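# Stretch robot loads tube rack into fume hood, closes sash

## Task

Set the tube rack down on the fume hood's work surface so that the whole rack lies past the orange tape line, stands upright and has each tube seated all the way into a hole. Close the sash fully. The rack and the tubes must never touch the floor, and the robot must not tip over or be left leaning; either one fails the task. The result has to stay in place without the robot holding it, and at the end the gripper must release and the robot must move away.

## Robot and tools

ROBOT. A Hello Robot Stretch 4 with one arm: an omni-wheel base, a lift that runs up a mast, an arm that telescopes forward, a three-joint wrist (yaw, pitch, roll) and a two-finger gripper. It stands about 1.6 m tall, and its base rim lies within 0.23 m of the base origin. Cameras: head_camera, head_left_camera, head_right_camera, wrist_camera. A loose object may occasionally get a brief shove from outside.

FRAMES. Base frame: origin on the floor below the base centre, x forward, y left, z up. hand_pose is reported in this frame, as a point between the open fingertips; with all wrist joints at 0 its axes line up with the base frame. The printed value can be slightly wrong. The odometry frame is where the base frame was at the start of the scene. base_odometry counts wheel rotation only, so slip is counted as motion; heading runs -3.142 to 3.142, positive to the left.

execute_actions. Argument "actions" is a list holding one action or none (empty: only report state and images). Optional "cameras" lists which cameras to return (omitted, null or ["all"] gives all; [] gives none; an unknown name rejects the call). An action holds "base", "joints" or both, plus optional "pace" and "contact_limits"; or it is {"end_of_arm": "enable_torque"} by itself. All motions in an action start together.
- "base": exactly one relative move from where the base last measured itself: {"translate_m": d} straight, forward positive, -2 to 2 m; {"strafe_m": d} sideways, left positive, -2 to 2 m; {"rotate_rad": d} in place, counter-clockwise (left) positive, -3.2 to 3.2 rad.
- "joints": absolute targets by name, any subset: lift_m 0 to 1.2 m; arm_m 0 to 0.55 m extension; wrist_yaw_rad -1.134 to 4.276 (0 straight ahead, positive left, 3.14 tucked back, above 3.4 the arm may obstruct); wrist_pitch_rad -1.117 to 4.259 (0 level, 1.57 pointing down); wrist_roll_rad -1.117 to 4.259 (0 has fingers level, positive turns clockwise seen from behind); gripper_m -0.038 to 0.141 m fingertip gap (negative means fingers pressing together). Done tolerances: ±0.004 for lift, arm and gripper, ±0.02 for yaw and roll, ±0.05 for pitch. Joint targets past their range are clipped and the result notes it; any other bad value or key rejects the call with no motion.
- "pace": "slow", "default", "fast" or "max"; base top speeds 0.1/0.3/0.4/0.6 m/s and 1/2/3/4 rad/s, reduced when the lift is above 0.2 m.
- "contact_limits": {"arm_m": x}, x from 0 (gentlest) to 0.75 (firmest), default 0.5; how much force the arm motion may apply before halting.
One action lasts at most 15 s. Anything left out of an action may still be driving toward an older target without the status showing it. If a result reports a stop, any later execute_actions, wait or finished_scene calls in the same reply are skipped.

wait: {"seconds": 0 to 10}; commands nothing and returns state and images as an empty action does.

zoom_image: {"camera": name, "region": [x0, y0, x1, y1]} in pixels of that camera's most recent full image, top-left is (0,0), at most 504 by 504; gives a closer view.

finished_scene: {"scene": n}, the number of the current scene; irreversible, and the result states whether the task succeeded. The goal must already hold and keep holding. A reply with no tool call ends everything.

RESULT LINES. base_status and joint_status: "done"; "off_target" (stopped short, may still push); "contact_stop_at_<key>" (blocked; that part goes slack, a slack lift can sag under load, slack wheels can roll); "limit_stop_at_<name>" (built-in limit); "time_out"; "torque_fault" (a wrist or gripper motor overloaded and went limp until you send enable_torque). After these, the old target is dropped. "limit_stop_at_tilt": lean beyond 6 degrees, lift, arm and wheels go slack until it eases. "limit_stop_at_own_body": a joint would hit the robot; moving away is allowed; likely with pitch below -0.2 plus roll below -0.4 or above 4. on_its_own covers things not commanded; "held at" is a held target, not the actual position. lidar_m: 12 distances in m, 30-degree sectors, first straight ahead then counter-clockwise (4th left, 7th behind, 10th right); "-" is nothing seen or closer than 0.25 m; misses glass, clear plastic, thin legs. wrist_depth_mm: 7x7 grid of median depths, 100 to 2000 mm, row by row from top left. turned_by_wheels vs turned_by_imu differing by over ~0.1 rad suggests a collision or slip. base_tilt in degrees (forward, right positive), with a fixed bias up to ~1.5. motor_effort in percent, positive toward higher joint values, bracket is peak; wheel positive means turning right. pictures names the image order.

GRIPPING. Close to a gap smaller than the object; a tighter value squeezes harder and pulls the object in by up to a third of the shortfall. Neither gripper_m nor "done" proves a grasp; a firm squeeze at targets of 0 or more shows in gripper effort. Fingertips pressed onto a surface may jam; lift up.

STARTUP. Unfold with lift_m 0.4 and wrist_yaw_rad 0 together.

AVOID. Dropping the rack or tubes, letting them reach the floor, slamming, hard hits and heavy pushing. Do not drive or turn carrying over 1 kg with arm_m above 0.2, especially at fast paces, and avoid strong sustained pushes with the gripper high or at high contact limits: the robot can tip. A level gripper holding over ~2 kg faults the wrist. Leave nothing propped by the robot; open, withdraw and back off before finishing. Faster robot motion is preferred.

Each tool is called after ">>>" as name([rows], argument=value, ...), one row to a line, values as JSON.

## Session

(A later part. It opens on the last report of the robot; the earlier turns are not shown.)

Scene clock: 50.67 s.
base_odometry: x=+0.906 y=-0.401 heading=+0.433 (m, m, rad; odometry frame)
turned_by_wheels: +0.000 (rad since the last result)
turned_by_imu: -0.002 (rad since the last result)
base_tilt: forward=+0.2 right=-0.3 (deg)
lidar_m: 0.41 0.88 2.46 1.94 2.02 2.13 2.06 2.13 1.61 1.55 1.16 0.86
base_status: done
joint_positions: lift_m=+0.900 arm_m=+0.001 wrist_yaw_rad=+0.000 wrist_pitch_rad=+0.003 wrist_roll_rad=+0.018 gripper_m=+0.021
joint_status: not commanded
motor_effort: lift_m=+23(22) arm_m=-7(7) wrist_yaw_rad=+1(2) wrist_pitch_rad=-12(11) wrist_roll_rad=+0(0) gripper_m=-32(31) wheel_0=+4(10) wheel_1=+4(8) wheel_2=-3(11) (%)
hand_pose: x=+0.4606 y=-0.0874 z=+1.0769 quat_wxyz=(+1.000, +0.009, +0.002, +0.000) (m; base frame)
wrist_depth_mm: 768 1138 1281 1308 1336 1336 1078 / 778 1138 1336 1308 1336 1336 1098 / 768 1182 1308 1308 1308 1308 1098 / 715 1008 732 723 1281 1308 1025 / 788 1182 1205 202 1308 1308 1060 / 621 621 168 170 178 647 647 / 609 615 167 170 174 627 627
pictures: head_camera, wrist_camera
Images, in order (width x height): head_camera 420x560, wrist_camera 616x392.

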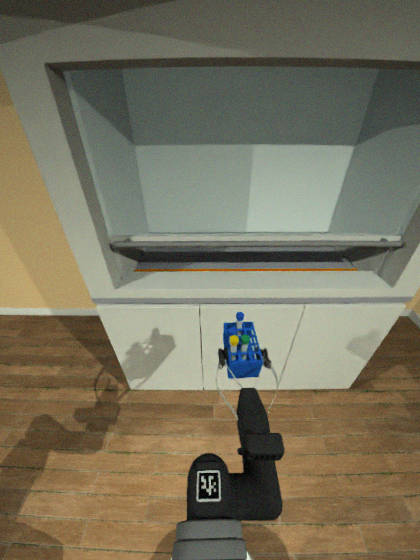

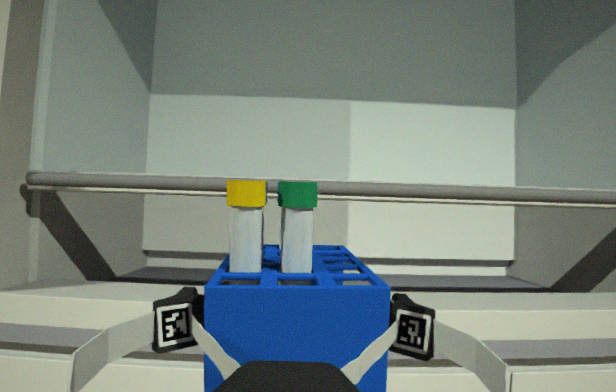

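>>> execute_actions([
  {"base":{"translate_m":0.2},"joints":{"lift_m":0.86}},
], cameras=["head_camera","wrist_camera","head_left_camera"])

Scene clock: 53.27 s.
base_odometry: x=+1.088 y=-0.317 heading=+0.434 (m, m, rad; odometry frame)
turned_by_wheels: +0.001 (rad since the last result)
turned_by_imu: -0.001 (rad since the last result)
base_tilt: forward=+0.3 right=-0.2 (deg)
lidar_m: 0.40 0.68 2.14 1.97 1.99 2.34 2.26 2.16 1.62 1.91 0.88 0.63
base_status: done
joint_positions: lift_m=+0.860 arm_m=+0.001 wrist_yaw_rad=+0.000 wrist_pitch_rad=+0.003 wrist_roll_rad=+0.018 gripper_m=+0.021
joint_status: all done
motor_effort: lift_m=+15(23) arm_m=-7(7) wrist_yaw_rad=+2(1) wrist_pitch_rad=-11(12) wrist_roll_rad=+0(0) gripper_m=-30(30) wheel_0=+3(9) wheel_1=+5(8) wheel_2=-1(15) (%)
hand_pose: x=+0.4606 y=-0.0874 z=+1.0375 quat_wxyz=(+1.000, +0.009, +0.002, +0.000) (m; base frame)
wrist_depth_mm: 750 1098 1098 1098 1118 1098 1078 / 768 1118 1098 1098 1118 1118 1098 / 668 931 525 521 525 1098 991 / 759 1078 1098 1078 1098 1078 1060 / 759 1060 976 202 1078 1098 1060 / 418 421 167 170 178 484 484 / 413 413 167 169 175 424 427
pictures: head_camera, head_left_camera, wrist_camera
Images, in order (width x height): head_camera 420x560, head_left_camera 420x672, wrist_camera 616x392.

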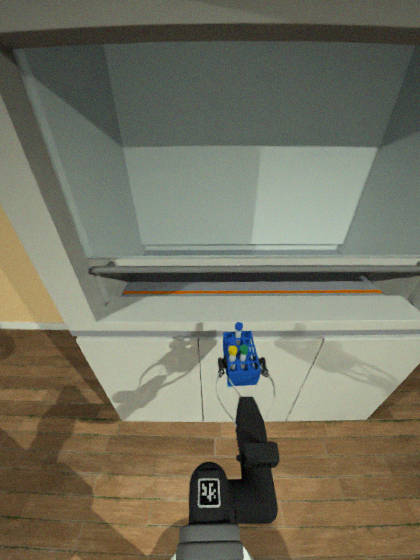

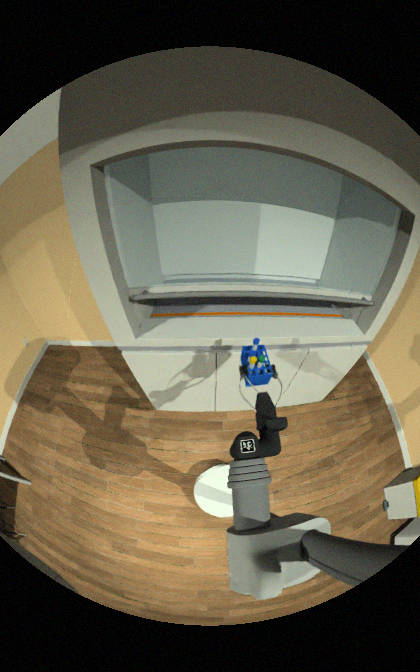

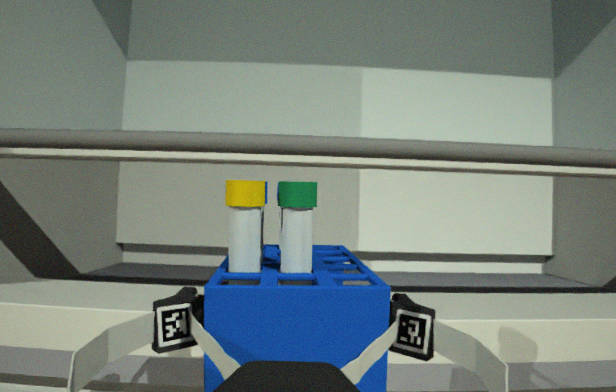

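>>> execute_actions([
  {"joints":{"arm_m":0.27,"lift_m":0.84},"pace":"slow","contact_limits":{"arm_m":0.15}},
], cameras=["head_camera","wrist_camera","head_left_camera"])

Scene clock: 55.80 s.
base_odometry: x=+1.088 y=-0.317 heading=+0.434 (m, m, rad; odometry frame)
turned_by_wheels: +0.000 (rad since the last result)
turned_by_imu: +0.000 (rad since the last result)
base_tilt: forward=+0.2 right=-0.2 (deg)
lidar_m: 0.56 0.65 2.17 1.97 1.98 2.32 2.24 2.15 1.62 1.91 0.89 0.65
base_status: not commanded
joint_positions: lift_m=+0.840 arm_m=+0.135 wrist_yaw_rad=-0.005 wrist_pitch_rad=-0.007 wrist_roll_rad=+0.017 gripper_m=+0.021
joint_status: arm_m contact_stop (moved +0.133 of +0.269); the others done
on_its_own: arm_m is slack since a contact_stop (your +0.270 is given up); wrist_yaw_rad is at rest, and its effort (+15) is outside its rest range (-13 to +13)
motor_effort: lift_m=+18(17) arm_m=+0(12) wrist_yaw_rad=+15(17) wrist_pitch_rad=+18(19) wrist_roll_rad=+1(0) gripper_m=-24(31) wheel_0=+4(4) wheel_1=+4(5) wheel_2=-5(5) (%)
contact_limits: arm_m 0.15
hand_pose: x=+0.5937 y=-0.0888 z=+1.0205 quat_wxyz=(+1.000, +0.009, -0.003, -0.002) (m; base frame)
wrist_depth_mm: 759 960 1008 976 991 976 991 / 691 960 960 976 976 976 976 / 691 946 946 407 394 394 397 / 750 946 946 976 976 946 960 / 768 960 931 206 960 976 976 / 366 375 168 169 178 436 439 / 282 283 164 166 174 228 291
pictures: head_camera, head_left_camera, wrist_camera
Images, in order (width x height): head_camera 420x560, head_left_camera 420x672, wrist_camera 616x392.

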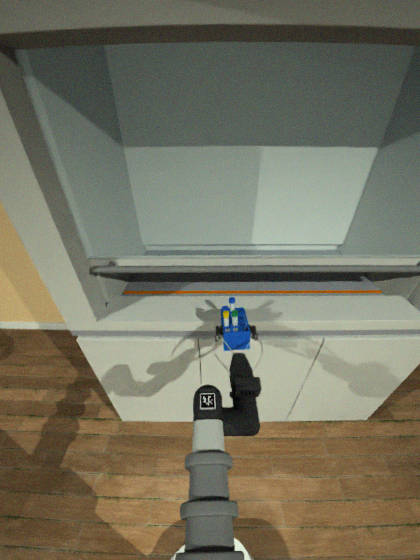

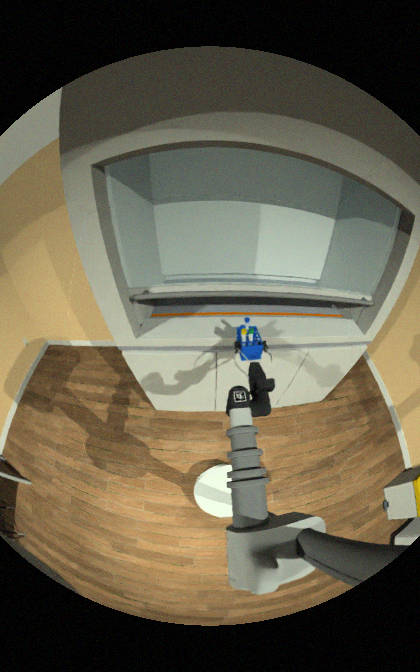

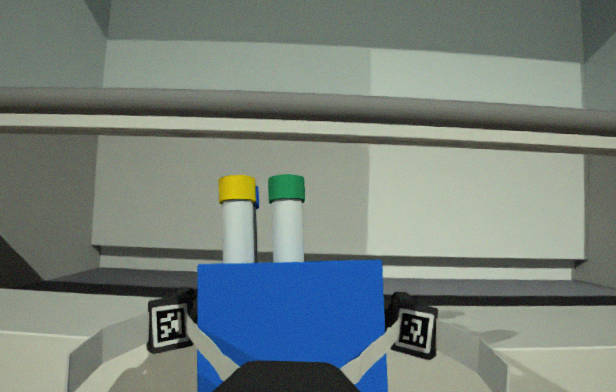

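>>> execute_actions([
  {"joints":{"arm_m":0.135,"lift_m":0.865},"pace":"slow"},
], cameras=["wrist_camera"])

>>> execute_actions([
  {"joints":{"arm_m":0.26},"pace":"slow","contact_limits":{"arm_m":0.15}},
], cameras=["head_camera","wrist_camera"])

Scene clock: 57.10 s.
base_odometry: x=+1.088 y=-0.317 heading=+0.434 (m, m, rad; odometry frame)
turned_by_wheels: +0.000 (rad since the last result)
turned_by_imu: +0.000 (rad since the last result)
base_tilt: forward=+0.3 right=-0.3 (deg)
lidar_m: 0.57 0.67 2.18 1.93 2.01 2.30 2.25 2.18 1.61 1.89 0.88 0.63
base_status: not commanded
joint_positions: lift_m=+0.865 arm_m=+0.135 wrist_yaw_rad=+0.000 wrist_pitch_rad=+0.004 wrist_roll_rad=+0.018 gripper_m=+0.021
joint_status: all done
motor_effort: lift_m=+23(19) arm_m=+2(0) wrist_yaw_rad=+2(14) wrist_pitch_rad=-12(18) wrist_roll_rad=+1(0) gripper_m=-31(31) wheel_0=+4(4) wheel_1=+4(4) wheel_2=-4(5) (%)
hand_pose: x=+0.5941 y=-0.0875 z=+1.0418 quat_wxyz=(+1.000, +0.009, +0.002, +0.000) (m; base frame)
wrist_depth_mm: 750 960 960 976 976 976 976 / 723 976 946 946 960 976 991 / 382 382 387 387 347 343 392 / 759 946 946 960 960 960 946 / 768 946 946 221 946 946 960 / 418 436 167 170 178 683 699 / 283 285 167 167 174 289 312
pictures: wrist_camera
Images, in order (width x height): wrist_camera 616x392.

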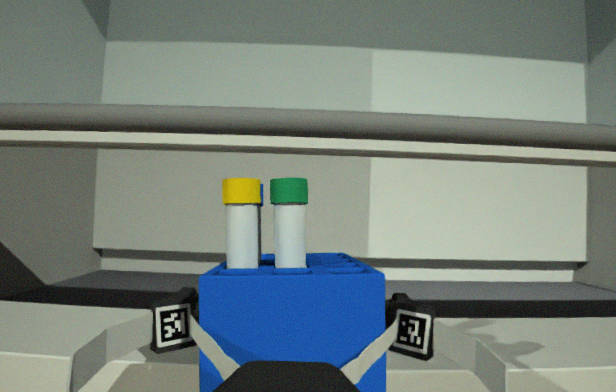

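Scene clock: 59.63 s.
base_odometry: x=+1.088 y=-0.317 heading=+0.434 (m, m, rad; odometry frame)
turned_by_wheels: +0.000 (rad since the last result)
turned_by_imu: -0.001 (rad since the last result)
base_tilt: forward=+0.2 right=-0.2 (deg)
lidar_m: 0.62 0.64 2.21 1.96 2.00 2.31 2.26 2.17 1.65 1.92 0.89 0.64
base_status: not commanded
joint_positions: lift_m=+0.865 arm_m=+0.259 wrist_yaw_rad=+0.000 wrist_pitch_rad=+0.004 wrist_roll_rad=+0.018 gripper_m=+0.021
joint_status: all done
motor_effort: lift_m=+23(23) arm_m=+7(6) wrist_yaw_rad=+1(2) wrist_pitch_rad=-11(11) wrist_roll_rad=+0(1) gripper_m=-30(30) wheel_0=+4(4) wheel_1=+4(4) wheel_2=-4(4) (%)
contact_limits: arm_m 0.15
hand_pose: x=+0.7181 y=-0.0875 z=+1.0418 quat_wxyz=(+1.000, +0.009, +0.002, +0.000) (m; base frame)
wrist_depth_mm: 715 831 831 831 842 854 854 / 213 214 213 213 213 215 215 / 732 820 831 820 842 831 559 / 759 820 820 831 831 831 831 / 759 820 820 220 831 820 820 / 591 609 168 169 178 699 691 / 270 258 166 167 174 277 459
pictures: head_camera, wrist_camera
Images, in order (width x height): head_camera 420x560, wrist_camera 616x392.

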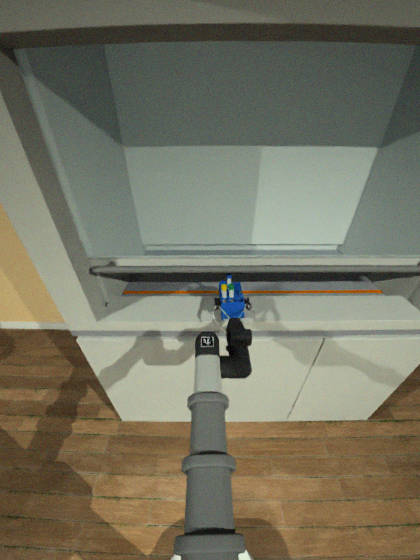

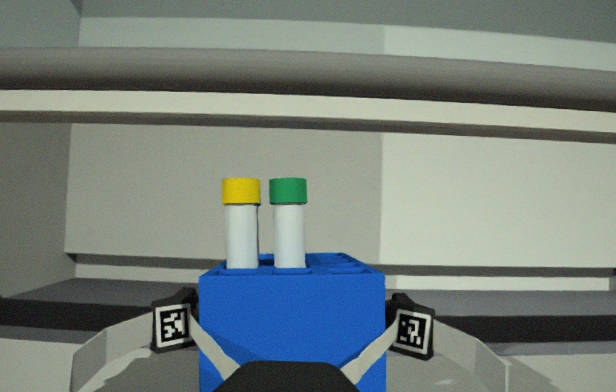

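>>> execute_actions([
  {"joints":{"arm_m":0.44},"pace":"slow","contact_limits":{"arm_m":0.12}},
], cameras=["head_camera","wrist_camera","head_left_camera"])

Scene clock: 63.03 s.
base_odometry: x=+1.088 y=-0.317 heading=+0.434 (m, m, rad; odometry frame)
turned_by_wheels: +0.000 (rad since the last result)
turned_by_imu: -0.001 (rad since the last result)
base_tilt: forward=+0.3 right=-0.2 (deg)
lidar_m: 0.63 0.67 2.18 1.91 2.00 2.33 2.25 2.15 1.62 1.96 0.90 0.63
base_status: not commanded
joint_positions: lift_m=+0.865 arm_m=+0.439 wrist_yaw_rad=+0.000 wrist_pitch_rad=+0.004 wrist_roll_rad=+0.018 gripper_m=+0.021
joint_status: all done
motor_effort: lift_m=+23(23) arm_m=+7(8) wrist_yaw_rad=+1(1) wrist_pitch_rad=-12(12) wrist_roll_rad=+0(1) gripper_m=-32(30) wheel_0=+4(5) wheel_1=+4(4) wheel_2=-4(4) (%)
contact_limits: arm_m 0.12
hand_pose: x=+0.8981 y=-0.0875 z=+1.0418 quat_wxyz=(+1.000, +0.009, +0.002, +0.000) (m; base frame)
wrist_depth_mm: 647 640 647 661 654 654 654 / 640 647 661 640 654 654 647 / 640 634 640 640 640 647 661 / 634 634 640 640 647 647 661 / 634 634 634 221 640 640 647 / 591 615 167 170 177 683 691 / 382 364 167 168 174 392 445
pictures: head_camera, head_left_camera, wrist_camera
Images, in order (width x height): head_camera 420x560, head_left_camera 420x672, wrist_camera 616x392.

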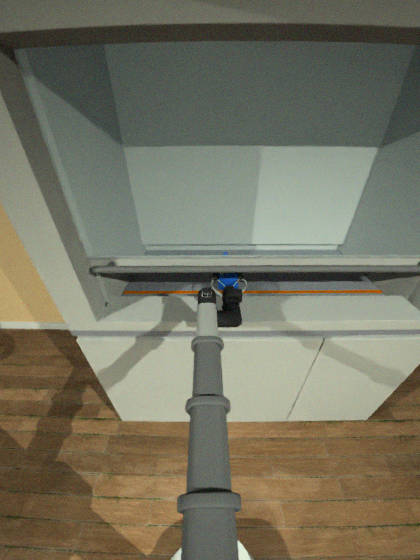

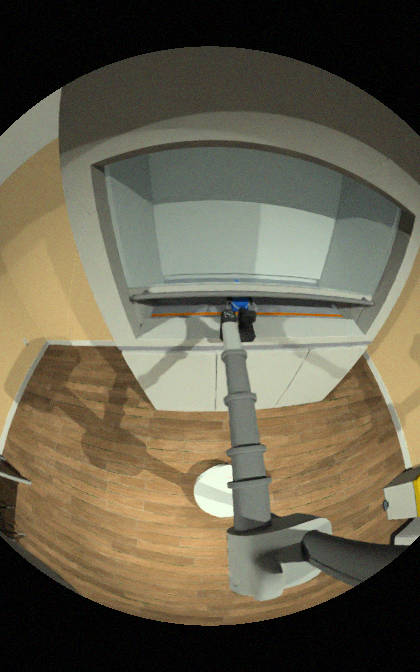

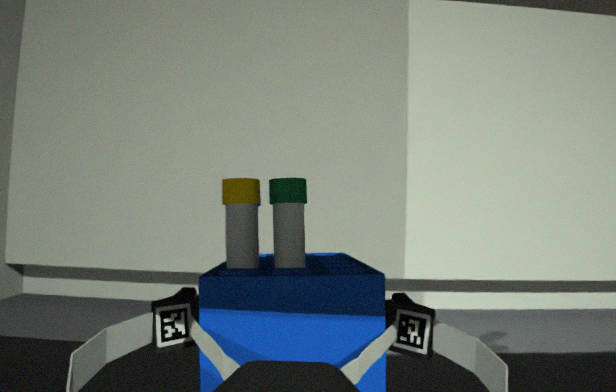

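>>> execute_actions([
  {"joints":{"arm_m":0.53},"pace":"slow","contact_limits":{"arm_m":0.12}},
], cameras=[])

>>> execute_actions([
  {"joints":{"lift_m":0.845},"pace":"slow"},
], cameras=["head_camera","wrist_camera"])

Scene clock: 68.53 s.
base_odometry: x=+1.088 y=-0.317 heading=+0.434 (m, m, rad; odometry frame)
turned_by_wheels: +0.000 (rad since the last result)
turned_by_imu: -0.001 (rad since the last result)
base_tilt: forward=+0.2 right=-0.3 (deg)
lidar_m: 0.62 0.65 2.19 1.96 1.99 2.33 2.25 2.15 1.62 1.91 0.90 0.64
base_status: not commanded
joint_positions: lift_m=+0.865 arm_m=+0.529 wrist_yaw_rad=+0.000 wrist_pitch_rad=+0.004 wrist_roll_rad=+0.018 gripper_m=+0.021
joint_status: all done
motor_effort: lift_m=+23(22) arm_m=+7(6) wrist_yaw_rad=+1(1) wrist_pitch_rad=-12(12) wrist_roll_rad=+0(0) gripper_m=-30(31) wheel_0=+4(4) wheel_1=+4(4) wheel_2=-4(4) (%)
contact_limits: arm_m 0.12
hand_pose: x=+0.9881 y=-0.0875 z=+1.0418 quat_wxyz=(+1.000, +0.009, +0.002, +0.000) (m; base frame)
wrist_depth_mm: 554 554 559 559 569 564 564 / 544 549 549 554 554 564 559 / 549 549 544 554 549 559 559 / 544 544 544 549 554 554 559 / 539 539 539 221 539 554 554 / 580 585 167 169 178 597 597 / 384 362 167 168 175 394 436
pictures: none
No camera images: the call's "cameras" was empty. Leave "cameras" out to get every camera's image.

Scene clock: 69.47 s.
base_odometry: x=+1.088 y=-0.317 heading=+0.434 (m, m, rad; odometry frame)
turned_by_wheels: +0.000 (rad since the last result)
turned_by_imu: +0.000 (rad since the last result)
base_tilt: forward=+0.1 right=-0.3 (deg)
lidar_m: 0.61 0.66 2.17 1.99 1.97 2.36 2.25 2.16 1.62 1.90 0.88 0.65
base_status: not commanded
joint_positions: lift_m=+0.846 arm_m=+0.529 wrist_yaw_rad=+0.000 wrist_pitch_rad=+0.001 wrist_roll_rad=+0.018 gripper_m=+0.021
joint_status: all done
motor_effort: lift_m=+12(24) arm_m=+7(7) wrist_yaw_rad=+2(1) wrist_pitch_rad=-5(11) wrist_roll_rad=+1(0) gripper_m=-31(30) wheel_0=+4(4) wheel_1=+4(4) wheel_2=-4(5) (%)
hand_pose: x=+0.9881 y=-0.0875 z=+1.0234 quat_wxyz=(+1.000, +0.009, +0.001, +0.000) (m; base frame)
wrist_depth_mm: 554 559 559 559 559 564 564 / 549 549 564 559 554 564 569 / 549 544 554 554 554 554 559 / 544 544 544 549 564 559 559 / 544 539 544 221 544 544 559 / 539 554 168 170 178 597 597 / 347 329 166 168 174 359 402
pictures: head_camera, wrist_camera
Images, in order (width x height): head_camera 420x560, wrist_camera 616x392.

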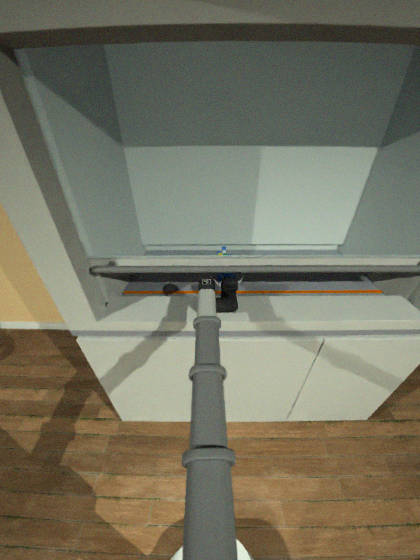

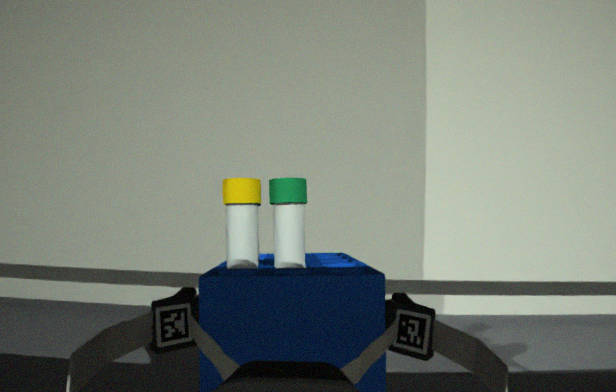

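>>> execute_actions([
  {"joints":{"gripper_m":0.13}},
], cameras=[])

>>> execute_actions([
  {"joints":{"arm_m":0.4,"lift_m":0.855},"pace":"slow"},
], cameras=["head_camera","wrist_camera"])

Scene clock: 71.87 s.
base_odometry: x=+1.088 y=-0.317 heading=+0.434 (m, m, rad; odometry frame)
turned_by_wheels: +0.000 (rad since the last result)
turned_by_imu: -0.001 (rad since the last result)
base_tilt: forward=+0.3 right=-0.4 (deg)
lidar_m: 0.62 0.66 2.17 1.96 1.99 2.32 2.23 2.16 1.59 1.88 0.91 0.67
base_status: not commanded
joint_positions: lift_m=+0.846 arm_m=+0.529 wrist_yaw_rad=+0.000 wrist_pitch_rad=+0.001 wrist_roll_rad=+0.018 gripper_m=+0.130
joint_status: all done
motor_effort: lift_m=+12(12) arm_m=+7(7) wrist_yaw_rad=+3(1) wrist_pitch_rad=-3(5) wrist_roll_rad=+1(1) gripper_m=+0(31) wheel_0=+4(4) wheel_1=+4(4) wheel_2=-4(4) (%)
hand_pose: x=+0.9881 y=-0.0875 z=+1.0236 quat_wxyz=(+1.000, +0.009, +0.000, +0.000) (m; base frame)
wrist_depth_mm: 549 559 554 564 564 569 569 / 549 554 549 559 554 559 564 / 544 549 554 554 549 559 564 / 544 544 549 549 559 559 559 / 539 544 544 544 544 554 554 / 544 210 241 281 559 569 603 / 357 355 191 157 359 389 402
pictures: none
No camera images: the call's "cameras" was empty. Leave "cameras" out to get every camera's image.

Scene clock: 74.43 s.
base_odometry: x=+1.088 y=-0.317 heading=+0.434 (m, m, rad; odometry frame)
turned_by_wheels: +0.000 (rad since the last result)
turned_by_imu: -0.001 (rad since the last result)
base_tilt: forward=+0.1 right=-0.2 (deg)
lidar_m: 0.62 0.66 2.17 1.96 1.99 2.34 2.24 2.16 1.60 1.91 0.90 0.64
base_status: not commanded
joint_positions: lift_m=+0.855 arm_m=+0.401 wrist_yaw_rad=+0.000 wrist_pitch_rad=+0.002 wrist_roll_rad=+0.018 gripper_m=+0.130
joint_status: all done
motor_effort: lift_m=+22(23) arm_m=-7(9) wrist_yaw_rad=+1(1) wrist_pitch_rad=-7(7) wrist_roll_rad=+1(1) gripper_m=+1(1) wheel_0=+4(4) wheel_1=+4(4) wheel_2=-4(4) (%)
hand_pose: x=+0.8607 y=-0.0875 z=+1.0323 quat_wxyz=(+1.000, +0.009, +0.001, +0.000) (m; base frame)
wrist_depth_mm: 683 683 676 691 144 413 418 / 676 683 683 699 683 683 707 / 676 683 691 676 691 683 683 / 668 661 676 683 683 683 676 / 668 668 676 676 676 683 676 / 559 211 549 334 580 591 668 / 370 368 370 157 402 402 418
pictures: head_camera, wrist_camera
Images, in order (width x height): head_camera 420x560, wrist_camera 616x392.

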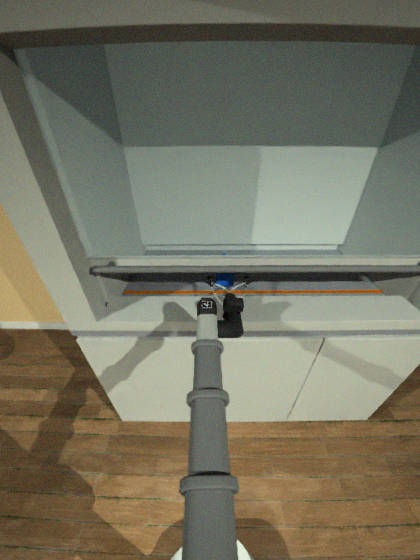

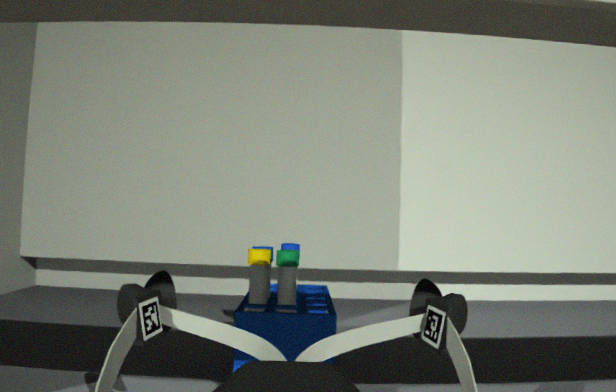

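>>> execute_actions([
  {"joints":{"arm_m":0.3,"lift_m":0.89,"wrist_pitch_rad":0.35,"gripper_m":0.03},"pace":"slow"},
], cameras=["head_camera","wrist_camera"])

>>> zoom_image(camera="wrist_camera", region=[180,40,440,300])

Scene clock: 78.87 s.
base_odometry: x=+1.088 y=-0.317 heading=+0.436 (m, m, rad; odometry frame)
turned_by_wheels: +0.002 (rad since the last result)
turned_by_imu: +0.006 (rad since the last result)
base_tilt: forward=+0.2 right=-0.3 (deg)
lidar_m: 0.61 0.65 2.16 1.97 1.98 2.35 2.23 2.18 1.62 2.02 0.89 0.65
base_status: not commanded
joint_positions: lift_m=+0.890 arm_m=+0.370 wrist_yaw_rad=+0.017 wrist_pitch_rad=+0.300 wrist_roll_rad=+0.019 gripper_m=+0.030
joint_status: arm_m contact_stop (moved -0.031 of -0.101); wrist_pitch_rad contact_stop_at_arm_m (moved +0.298 of +0.348); the others done
on_its_own: arm_m is slack since a contact_stop (your +0.300 is given up); wrist_yaw_rad is at rest, and its effort (-47) is outside its rest range (-13 to +13)
motor_effort: lift_m=+18(26) arm_m=+0(26) wrist_yaw_rad=-47(72) wrist_pitch_rad=+16(82) wrist_roll_rad=-5(5) gripper_m=-15(17) wheel_0=+12(16) wheel_1=+7(7) wheel_2=+14(18) (%)
hand_pose: x=+0.8182 y=-0.0827 z=+0.9832 quat_wxyz=(+0.989, +0.008, +0.149, +0.007) (m; base frame)
wrist_depth_mm: 647 647 640 634 634 634 634 / 661 668 661 654 654 654 647 / 676 683 691 676 683 683 676 / 627 676 683 364 741 741 699 / 421 433 442 347 459 469 469 / 312 319 209 314 334 338 338 / 179 173 182 187 179 193 197
pictures: head_camera, wrist_camera
Images, in order (width x height): head_camera 420x560, wrist_camera 616x392.

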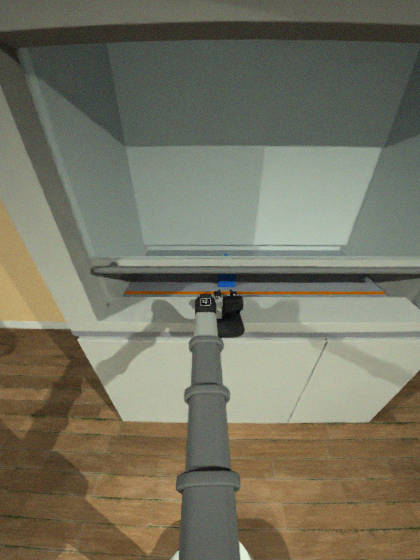

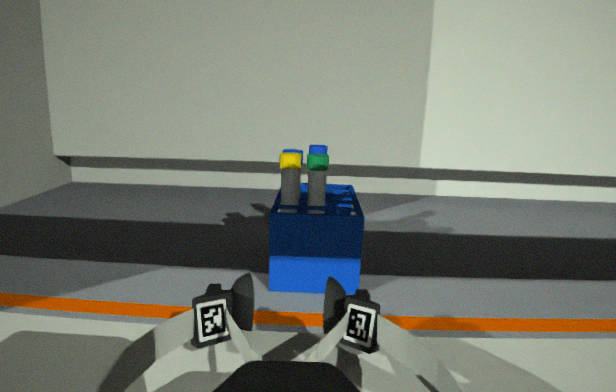

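Region (180, 40, 440, 300) of wrist_camera's 616x392 image, scaled by 1.938.

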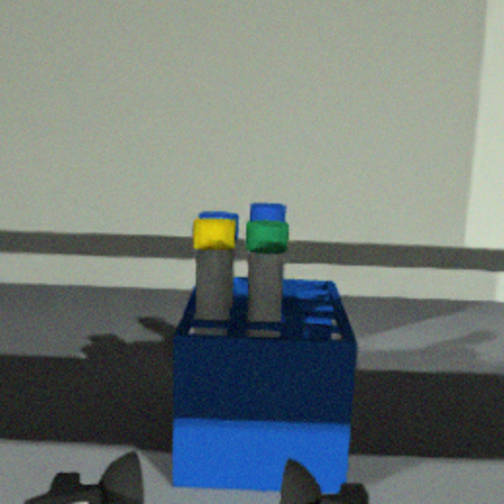

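>>> execute_actions([
  {"joints":{"wrist_pitch_rad":0.0,"lift_m":0.86},"pace":"slow"},
], cameras=[])

>>> execute_actions([
  {"joints":{"arm_m":0.0,"wrist_yaw_rad":0,"gripper_m":0.0},"pace":"slow"},
], cameras=["head_camera","wrist_camera"])

Scene clock: 80.17 s.
base_odometry: x=+1.088 y=-0.317 heading=+0.434 (m, m, rad; odometry frame)
turned_by_wheels: -0.003 (rad since the last result)
turned_by_imu: -0.003 (rad since the last result)
base_tilt: forward=+0.3 right=-0.2 (deg)
lidar_m: 0.61 0.66 2.16 1.95 2.03 2.35 2.25 2.17 1.64 1.95 0.87 0.66
base_status: not commanded
joint_positions: lift_m=+0.860 arm_m=+0.370 wrist_yaw_rad=+0.000 wrist_pitch_rad=+0.003 wrist_roll_rad=+0.018 gripper_m=+0.030
joint_status: all done
on_its_own: arm_m is held at +0.370, not at your +0.300, since a contact_stop
motor_effort: lift_m=+14(19) arm_m=+0(0) wrist_yaw_rad=+1(47) wrist_pitch_rad=-9(13) wrist_roll_rad=-1(5) gripper_m=-5(14) wheel_0=+0(12) wheel_1=+2(7) wheel_2=+0(14) (%)
hand_pose: x=+0.8296 y=-0.0874 z=+1.0378 quat_wxyz=(+1.000, +0.009, +0.001, +0.000) (m; base frame)
wrist_depth_mm: 143 144 143 144 144 145 - / 707 707 715 715 715 723 707 / 707 707 699 707 707 715 723 / 691 691 699 699 707 707 715 / 691 691 699 699 699 699 715 / 580 609 207 332 683 683 683 / 384 355 351 193 359 436 430
pictures: none
No camera images: the call's "cameras" was empty. Leave "cameras" out to get every camera's image.

Scene clock: 85.17 s.
base_odometry: x=+1.088 y=-0.317 heading=+0.434 (m, m, rad; odometry frame)
turned_by_wheels: +0.000 (rad since the last result)
turned_by_imu: -0.001 (rad since the last result)
base_tilt: forward=+0.2 right=-0.3 (deg)
lidar_m: 0.62 0.67 2.19 1.97 1.99 2.32 2.26 2.20 1.61 1.94 0.89 0.65
base_status: not commanded
joint_positions: lift_m=+0.860 arm_m=+0.001 wrist_yaw_rad=+0.000 wrist_pitch_rad=+0.003 wrist_roll_rad=+0.018 gripper_m=+0.000
joint_status: all done
motor_effort: lift_m=+14(14) arm_m=-7(6) wrist_yaw_rad=+1(1) wrist_pitch_rad=-9(9) wrist_roll_rad=-1(1) gripper_m=-5(5) wheel_0=+0(0) wheel_1=+2(2) wheel_2=+0(0) (%)
hand_pose: x=+0.4607 y=-0.0874 z=+1.0378 quat_wxyz=(+1.000, +0.009, +0.001, +0.000) (m; base frame)
wrist_depth_mm: 750 1098 1118 1118 1098 1098 1118 / 750 1078 1098 1098 1078 1098 1118 / 668 931 517 512 521 1098 1008 / 750 1060 1078 1060 1078 1098 1060 / 768 1098 1078 1060 1060 1078 1078 / 418 433 415 204 480 492 488 / 410 413 183 180 176 418 418
pictures: head_camera, wrist_camera
Images, in order (width x height): head_camera 420x560, wrist_camera 616x392.

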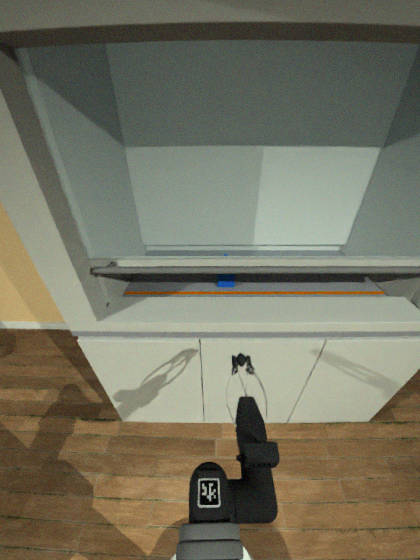

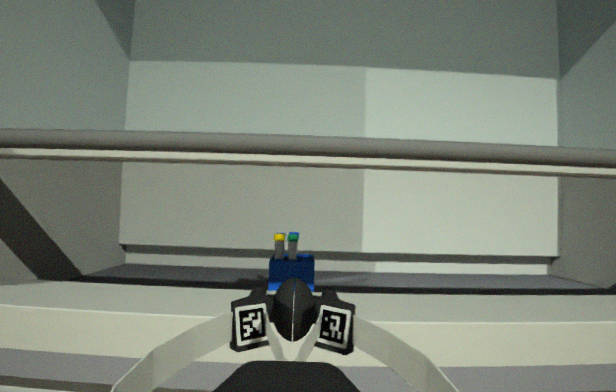

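>>> execute_actions([
  {"joints":{"lift_m":1.05}},
], cameras=[])

>>> execute_actions([
  {"joints":{"arm_m":0.4},"pace":"slow","contact_limits":{"arm_m":0.08}},
], cameras=["head_camera","wrist_camera"])

Scene clock: 87.27 s.
base_odometry: x=+1.088 y=-0.317 heading=+0.434 (m, m, rad; odometry frame)
turned_by_wheels: +0.000 (rad since the last result)
turned_by_imu: -0.001 (rad since the last result)
base_tilt: forward=+0.1 right=-0.3 (deg)
lidar_m: 0.61 0.67 2.17 1.97 2.02 2.35 2.26 2.21 1.61 1.98 0.88 0.62
base_status: not commanded
joint_positions: lift_m=+1.050 arm_m=+0.001 wrist_yaw_rad=+0.000 wrist_pitch_rad=+0.003 wrist_roll_rad=+0.018 gripper_m=+0.000
joint_status: all done
motor_effort: lift_m=+22(27) arm_m=-7(7) wrist_yaw_rad=+1(1) wrist_pitch_rad=-10(9) wrist_roll_rad=-1(1) gripper_m=-5(5) wheel_0=+0(0) wheel_1=+2(2) wheel_2=+0(0) (%)
hand_pose: x=+0.4607 y=-0.0874 z=+1.2272 quat_wxyz=(+1.000, +0.009, +0.001, +0.000) (m; base frame)
wrist_depth_mm: 741 1098 1098 1118 1098 1118 1098 / 768 1078 1098 1098 1078 1118 1118 / 741 1078 1078 1078 1078 1078 1118 / 741 1060 1078 1078 1098 1078 1078 / 741 1078 1060 1078 1098 1078 1098 / 691 991 455 204 462 517 517 / 768 820 182 179 176 946 946
pictures: none
No camera images: the call's "cameras" was empty. Leave "cameras" out to get every camera's image.

Scene clock: 91.17 s.
base_odometry: x=+1.088 y=-0.317 heading=+0.433 (m, m, rad; odometry frame)
turned_by_wheels: +0.000 (rad since the last result)
turned_by_imu: +0.002 (rad since the last result)
base_tilt: forward=+0.1 right=-0.3 (deg)
lidar_m: 0.61 0.67 2.18 1.97 2.02 2.35 2.26 2.17 1.63 2.02 0.89 0.65
base_status: not commanded
joint_positions: lift_m=+1.050 arm_m=+0.289 wrist_yaw_rad=-0.007 wrist_pitch_rad=+0.002 wrist_roll_rad=+0.018 gripper_m=+0.000
joint_status: arm_m contact_stop (moved +0.288 of +0.399)
on_its_own: arm_m is slack since a contact_stop (your +0.400 is given up); wrist_yaw_rad is at rest, and its effort (+21) is outside its rest range (-13 to +13)
motor_effort: lift_m=+23(22) arm_m=+0(15) wrist_yaw_rad=+21(25) wrist_pitch_rad=-7(8) wrist_roll_rad=-1(1) gripper_m=-4(7) wheel_0=+3(3) wheel_1=+2(2) wheel_2=-7(8) (%)
contact_limits: arm_m 0.08
hand_pose: x=+0.7477 y=-0.0896 z=+1.2274 quat_wxyz=(+1.000, +0.009, +0.001, -0.004) (m; base frame)
wrist_depth_mm: 741 798 798 809 809 798 820 / 759 788 798 809 820 809 820 / 741 788 778 809 798 788 809 / 750 788 788 788 788 798 798 / 741 778 778 788 798 798 788 / 759 768 768 206 788 778 788 / 217 218 220 182 179 230 237
pictures: head_camera, wrist_camera
Images, in order (width x height): head_camera 420x560, wrist_camera 616x392.

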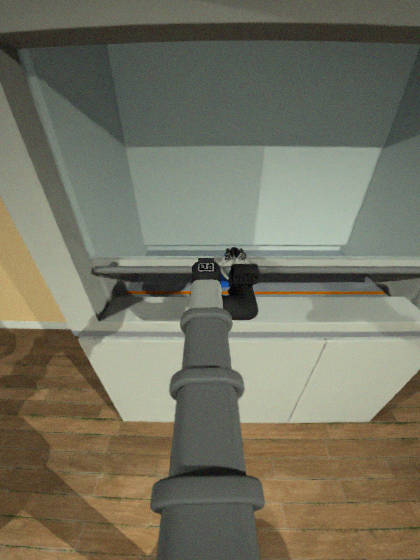

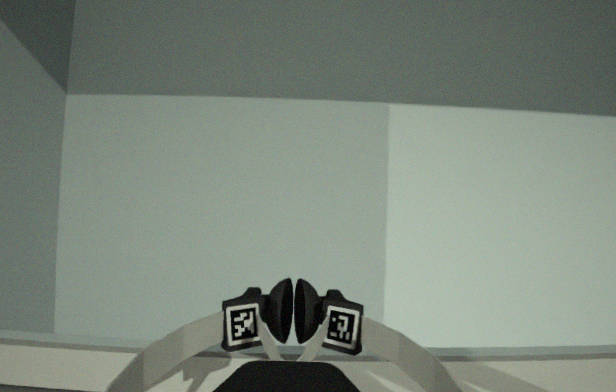

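Touching glass. Back off slightly and press down.

>>> execute_actions([
  {"joints":{"arm_m":0.278}},
], cameras=[])

>>> execute_actions([
  {"joints":{"lift_m":0.8},"pace":"slow"},
], cameras=["head_camera","wrist_camera"])

Scene clock: 91.93 s.
base_odometry: x=+1.088 y=-0.317 heading=+0.434 (m, m, rad; odometry frame)
turned_by_wheels: +0.000 (rad since the last result)
turned_by_imu: +0.000 (rad since the last result)
base_tilt: forward=+0.2 right=-0.2 (deg)
lidar_m: 0.62 0.65 2.19 1.96 2.00 2.30 2.25 2.17 1.61 2.01 0.88 0.65
base_status: not commanded
joint_positions: lift_m=+1.050 arm_m=+0.279 wrist_yaw_rad=+0.000 wrist_pitch_rad=+0.002 wrist_roll_rad=+0.018 gripper_m=+0.000
joint_status: all done
motor_effort: lift_m=+22(22) arm_m=-7(7) wrist_yaw_rad=+1(20) wrist_pitch_rad=-8(7) wrist_roll_rad=-1(1) gripper_m=-6(8) wheel_0=+2(3) wheel_1=+2(2) wheel_2=-3(7) (%)
hand_pose: x=+0.7386 y=-0.0875 z=+1.2273 quat_wxyz=(+1.000, +0.009, +0.001, +0.000) (m; base frame)
wrist_depth_mm: 723 809 798 820 820 831 820 / 741 809 809 820 809 798 820 / 732 798 798 798 809 809 809 / 732 788 788 798 809 798 809 / 732 778 788 788 788 798 798 / 750 788 798 204 778 788 798 / 227 229 183 180 175 235 238
pictures: none
No camera images: the call's "cameras" was empty. Leave "cameras" out to get every camera's image.

Scene clock: 93.60 s.
base_odometry: x=+1.088 y=-0.317 heading=+0.434 (m, m, rad; odometry frame)
turned_by_wheels: +0.000 (rad since the last result)
turned_by_imu: +0.000 (rad since the last result)
base_tilt: forward=+0.2 right=-0.2 (deg)
lidar_m: 0.61 0.65 2.15 1.96 2.00 2.33 2.25 2.18 1.61 2.03 0.90 0.64
base_status: not commanded
joint_positions: lift_m=+0.978 arm_m=+0.279 wrist_yaw_rad=+0.000 wrist_pitch_rad=+0.002 wrist_roll_rad=+0.018 gripper_m=+0.000
joint_status: lift_m contact_stop (moved -0.072 of -0.250)
on_its_own: lift_m is slack since a contact_stop (your +0.800 is given up)
motor_effort: lift_m=+18(19) arm_m=-5(7) wrist_yaw_rad=+2(3) wrist_pitch_rad=-7(99) wrist_roll_rad=-1(1) gripper_m=-6(6) wheel_0=+3(3) wheel_1=+2(2) wheel_2=-3(4) (%)
hand_pose: x=+0.7383 y=-0.0876 z=+1.1558 quat_wxyz=(+1.000, +0.009, +0.001, +0.000) (m; base frame)
wrist_depth_mm: 723 809 820 809 820 809 820 / 741 798 809 820 809 809 820 / 723 798 820 798 798 809 809 / 741 778 809 788 809 809 809 / 741 788 788 809 798 798 798 / 246 778 240 204 788 788 788 / 182 181 180 180 176 211 230
pictures: head_camera, wrist_camera
Images, in order (width x height): head_camera 420x560, wrist_camera 616x392.

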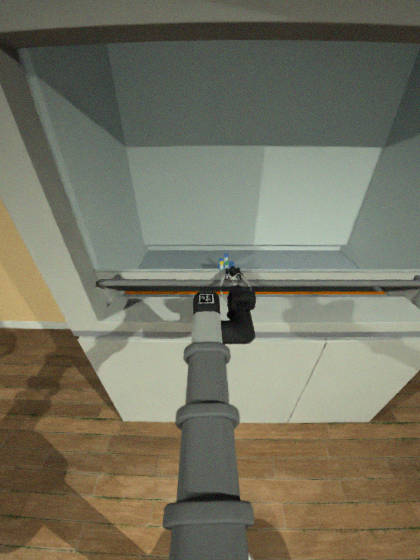

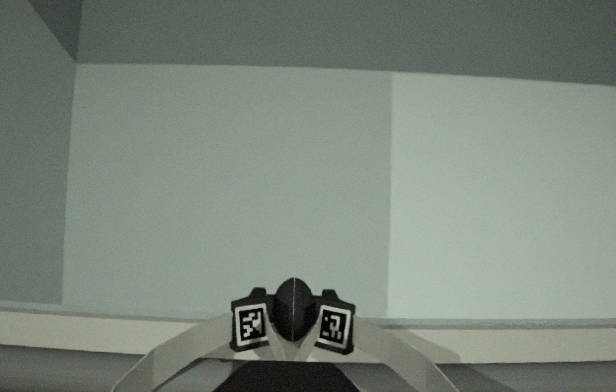

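>>> execute_actions([
  {"joints":{"lift_m":0.88},"pace":"slow"},
], cameras=[])

>>> execute_actions([
  {"joints":{"lift_m":0.8},"pace":"slow"},
], cameras=["head_camera","wrist_camera"])

Scene clock: 95.37 s.
base_odometry: x=+1.088 y=-0.317 heading=+0.434 (m, m, rad; odometry frame)
turned_by_wheels: +0.000 (rad since the last result)
turned_by_imu: +0.000 (rad since the last result)
base_tilt: forward=+0.1 right=-0.2 (deg)
lidar_m: 0.61 0.66 2.21 1.92 2.01 2.33 2.26 2.19 1.63 2.01 0.88 0.63
base_status: not commanded
joint_positions: lift_m=+0.926 arm_m=+0.279 wrist_yaw_rad=+0.000 wrist_pitch_rad=+0.002 wrist_roll_rad=+0.018 gripper_m=+0.000
joint_status: lift_m contact_stop (moved -0.052 of -0.098)
on_its_own: lift_m is slack since a contact_stop (your +0.880 is given up)
motor_effort: lift_m=+18(20) arm_m=-5(5) wrist_yaw_rad=+2(4) wrist_pitch_rad=-7(99) wrist_roll_rad=-1(1) gripper_m=-6(6) wheel_0=+3(2) wheel_1=+2(2) wheel_2=-3(3) (%)
hand_pose: x=+0.7383 y=-0.0876 z=+1.1041 quat_wxyz=(+1.000, +0.009, +0.001, +0.000) (m; base frame)
wrist_depth_mm: 732 820 820 809 809 809 820 / 741 798 809 809 820 820 820 / 715 798 798 809 798 798 809 / 741 788 798 798 798 788 809 / 741 788 798 778 788 798 809 / 241 251 236 204 798 798 809 / 181 180 179 180 176 209 232
pictures: none
No camera images: the call's "cameras" was empty. Leave "cameras" out to get every camera's image.

not run: a stop came earlier in this reply.

>>> execute_actions([
  {"joints":{"lift_m":0.86},"pace":"slow"},
], cameras=["head_camera","wrist_camera"])

Scene clock: 97.13 s.
torque_fault: wrist_pitch_rad switched itself off since the last result.
base_odometry: x=+1.088 y=-0.317 heading=+0.434 (m, m, rad; odometry frame)
turned_by_wheels: +0.000 (rad since the last result)
turned_by_imu: +0.000 (rad since the last result)
base_tilt: forward=+0.2 right=-0.3 (deg)
lidar_m: 0.62 0.64 2.16 1.95 2.03 2.32 2.24 2.18 1.63 2.01 0.89 0.64
base_status: not commanded
joint_positions: lift_m=+0.860 arm_m=+0.279 wrist_yaw_rad=-0.001 wrist_pitch_rad=-0.146 wrist_roll_rad=+0.018 gripper_m=+0.000
joint_status: all done
on_its_own: wrist_pitch_rad is off since a torque_fault, until you send "end_of_arm": "enable_torque" (your +0.000 is given up)
motor_effort: lift_m=+13(18) arm_m=-5(5) wrist_yaw_rad=+4(4) wrist_pitch_rad=-2(99) wrist_roll_rad=+0(1) gripper_m=-7(6) wheel_0=+2(3) wheel_1=+2(2) wheel_2=+0(3) (%)
hand_pose: x=+0.7352 y=-0.0876 z=+1.0807 quat_wxyz=(+0.997, +0.009, -0.073, +0.000) (m; base frame)
wrist_depth_mm: 732 891 904 891 917 904 904 / 741 878 866 878 878 878 878 / 732 842 854 854 842 842 842 / 723 820 820 820 831 831 820 / 732 788 798 788 809 798 820 / 241 768 231 203 778 778 778 / 176 176 176 178 177 183 185
pictures: head_camera, wrist_camera
Images, in order (width x height): head_camera 420x560, wrist_camera 616x392.

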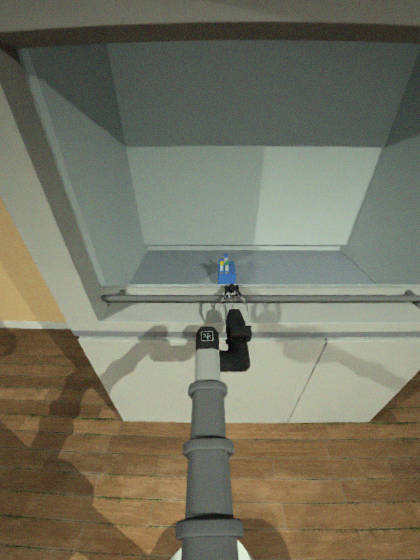

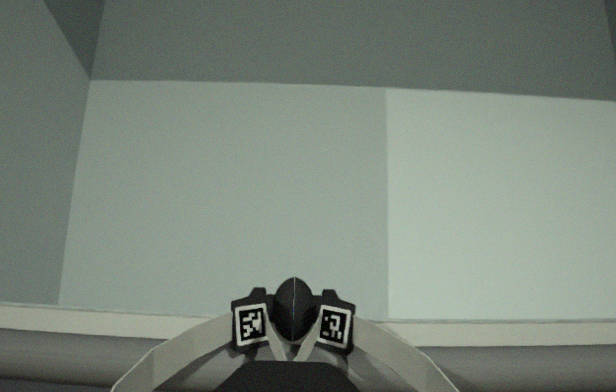

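>>> execute_actions([
  {"end_of_arm":"enable_torque"},
], cameras=[])

>>> execute_actions([
  {"joints":{"lift_m":1.2,"arm_m":0.2}},
], cameras=[])

>>> execute_actions([
  {"joints":{"wrist_pitch_rad":0.85}},
], cameras=[])

>>> execute_actions([
  {"joints":{"arm_m":0.45},"pace":"slow","contact_limits":{"arm_m":0.08}},
], cameras=["head_camera","wrist_camera"])

Scene clock: 98.17 s.
base_odometry: x=+1.088 y=-0.317 heading=+0.434 (m, m, rad; odometry frame)
turned_by_wheels: +0.000 (rad since the last result)
turned_by_imu: +0.000 (rad since the last result)
base_tilt: forward=+0.0 right=-0.3 (deg)
lidar_m: 0.62 0.65 2.15 1.94 1.99 2.34 2.26 2.17 1.64 2.01 0.88 0.61
base_status: not commanded
joint_positions: lift_m=+0.860 arm_m=+0.279 wrist_yaw_rad=-0.001 wrist_pitch_rad=-0.146 wrist_roll_rad=+0.018 gripper_m=+0.000
joint_status: not commanded
end_of_arm: enable_torque: each motor that was off is on again
on_its_own: wrist_pitch_rad is held at -0.146, not at your +0.000, since a torque_fault
motor_effort: lift_m=+13(13) arm_m=-5(5) wrist_yaw_rad=+2(3) wrist_pitch_rad=-2(2) wrist_roll_rad=+0(1) gripper_m=-6(6) wheel_0=+2(2) wheel_1=+2(2) wheel_2=+0(0) (%)
hand_pose: x=+0.7352 y=-0.0876 z=+1.0807 quat_wxyz=(+0.997, +0.009, -0.073, +0.000) (m; base frame)
wrist_depth_mm: 732 878 904 891 904 917 931 / 741 878 878 878 854 878 878 / 723 842 842 842 854 866 854 / 732 820 809 831 820 820 831 / 732 798 788 809 798 809 798 / 241 768 231 202 798 788 788 / 176 176 176 179 176 183 186
pictures: none
No camera images: the call's "cameras" was empty. Leave "cameras" out to get every camera's image.

Scene clock: 100.60 s.
base_odometry: x=+1.088 y=-0.317 heading=+0.434 (m, m, rad; odometry frame)
turned_by_wheels: +0.000 (rad since the last result)
turned_by_imu: -0.001 (rad since the last result)
base_tilt: forward=+0.2 right=-0.3 (deg)
lidar_m: 0.61 0.67 2.21 1.93 1.99 2.33 2.27 2.17 1.63 1.99 0.87 0.65
base_status: not commanded
joint_positions: lift_m=+1.200 arm_m=+0.201 wrist_yaw_rad=+0.000 wrist_pitch_rad=-0.144 wrist_roll_rad=+0.018 gripper_m=+0.000
joint_status: all done
on_its_own: wrist_pitch_rad is held at -0.146, not at your +0.000, since a torque_fault
motor_effort: lift_m=+22(23) arm_m=-7(6) wrist_yaw_rad=+1(3) wrist_pitch_rad=-7(8) wrist_roll_rad=-1(0) gripper_m=-6(6) wheel_0=+3(3) wheel_1=+2(2) wheel_2=+1(0) (%)
hand_pose: x=+0.6577 y=-0.0874 z=+1.4193 quat_wxyz=(+0.997, +0.009, -0.072, +0.001) (m; base frame)
wrist_depth_mm: 741 960 1025 1025 1042 1042 1042 / 732 946 931 976 946 960 976 / 732 917 931 931 904 931 946 / 741 904 891 891 904 904 917 / 750 866 866 878 866 891 878 / 768 842 831 204 866 866 854 / 759 831 183 180 176 820 831
pictures: none
No camera images: the call's "cameras" was empty. Leave "cameras" out to get every camera's image.

Scene clock: 101.73 s.
base_odometry: x=+1.088 y=-0.317 heading=+0.434 (m, m, rad; odometry frame)
turned_by_wheels: +0.000 (rad since the last result)
turned_by_imu: +0.000 (rad since the last result)
base_tilt: forward=+0.3 right=-0.2 (deg)
lidar_m: 0.59 0.66 2.17 1.96 1.94 2.32 2.26 2.18 1.62 2.00 0.90 0.63
base_status: not commanded
joint_positions: lift_m=+1.200 arm_m=+0.201 wrist_yaw_rad=+0.000 wrist_pitch_rad=+0.851 wrist_roll_rad=+0.018 gripper_m=+0.000
joint_status: all done
motor_effort: lift_m=+22(22) arm_m=-7(7) wrist_yaw_rad=+2(0) wrist_pitch_rad=-5(5) wrist_roll_rad=+0(0) gripper_m=-7(5) wheel_0=+2(2) wheel_1=+2(2) wheel_2=+1(0) (%)
hand_pose: x=+0.5623 y=-0.0874 z=+1.1610 quat_wxyz=(+0.911, +0.008, +0.413, -0.004) (m; base frame)
wrist_depth_mm: 723 854 866 831 842 842 831 / 741 831 842 866 878 891 917 / 668 699 707 661 732 732 759 / 421 424 424 436 433 436 439 / 449 452 459 455 459 462 469 / 436 436 427 203 439 442 442 / 559 504 182 180 177 517 530
pictures: none
No camera images: the call's "cameras" was empty. Leave "cameras" out to get every camera's image.

Scene clock: 104.50 s.
base_odometry: x=+1.088 y=-0.317 heading=+0.433 (m, m, rad; odometry frame)
turned_by_wheels: +0.000 (rad since the last result)
turned_by_imu: +0.000 (rad since the last result)
base_tilt: forward=+0.2 right=-0.3 (deg)
lidar_m: 0.62 0.66 2.19 1.93 2.01 2.35 2.27 2.18 1.63 2.02 0.89 0.62
base_status: not commanded
joint_positions: lift_m=+1.200 arm_m=+0.390 wrist_yaw_rad=-0.008 wrist_pitch_rad=+0.866 wrist_roll_rad=+0.018 gripper_m=+0.000
joint_status: arm_m contact_stop (moved +0.189 of +0.249)
on_its_own: arm_m is slack since a contact_stop (your +0.450 is given up); wrist_yaw_rad is at rest, and its effort (+23) is outside its rest range (-13 to +13); wrist_pitch_rad is at rest, and its effort (-46) is outside its rest range (-23 to +23)
motor_effort: lift_m=+19(22) arm_m=+0(17) wrist_yaw_rad=+23(24) wrist_pitch_rad=-46(54) wrist_roll_rad=+0(0) gripper_m=-3(6) wheel_0=+2(2) wheel_1=+2(2) wheel_2=-4(4) (%)
contact_limits: arm_m 0.08
hand_pose: x=+0.7471 y=-0.0888 z=+1.1585 quat_wxyz=(+0.908, +0.010, +0.419, -0.007) (m; base frame)
wrist_depth_mm: 661 676 661 676 661 661 661 / 707 778 768 768 788 732 732 / 668 691 691 683 715 715 741 / 580 591 603 504 615 615 627 / 508 517 525 512 530 549 549 / 455 466 455 210 477 480 484 / 329 289 287 180 181 297 301
pictures: head_camera, wrist_camera
Images, in order (width x height): head_camera 420x560, wrist_camera 616x392.

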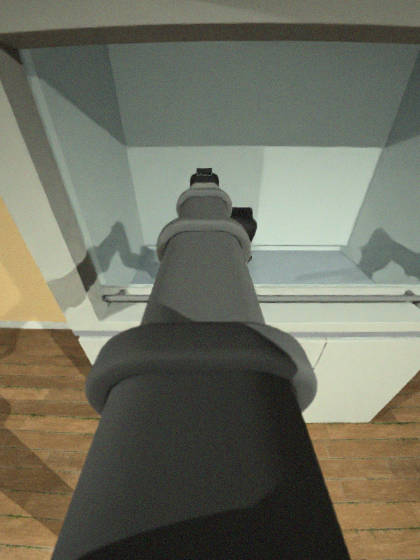

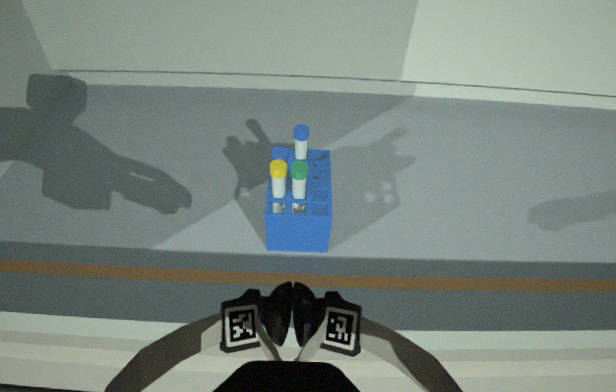

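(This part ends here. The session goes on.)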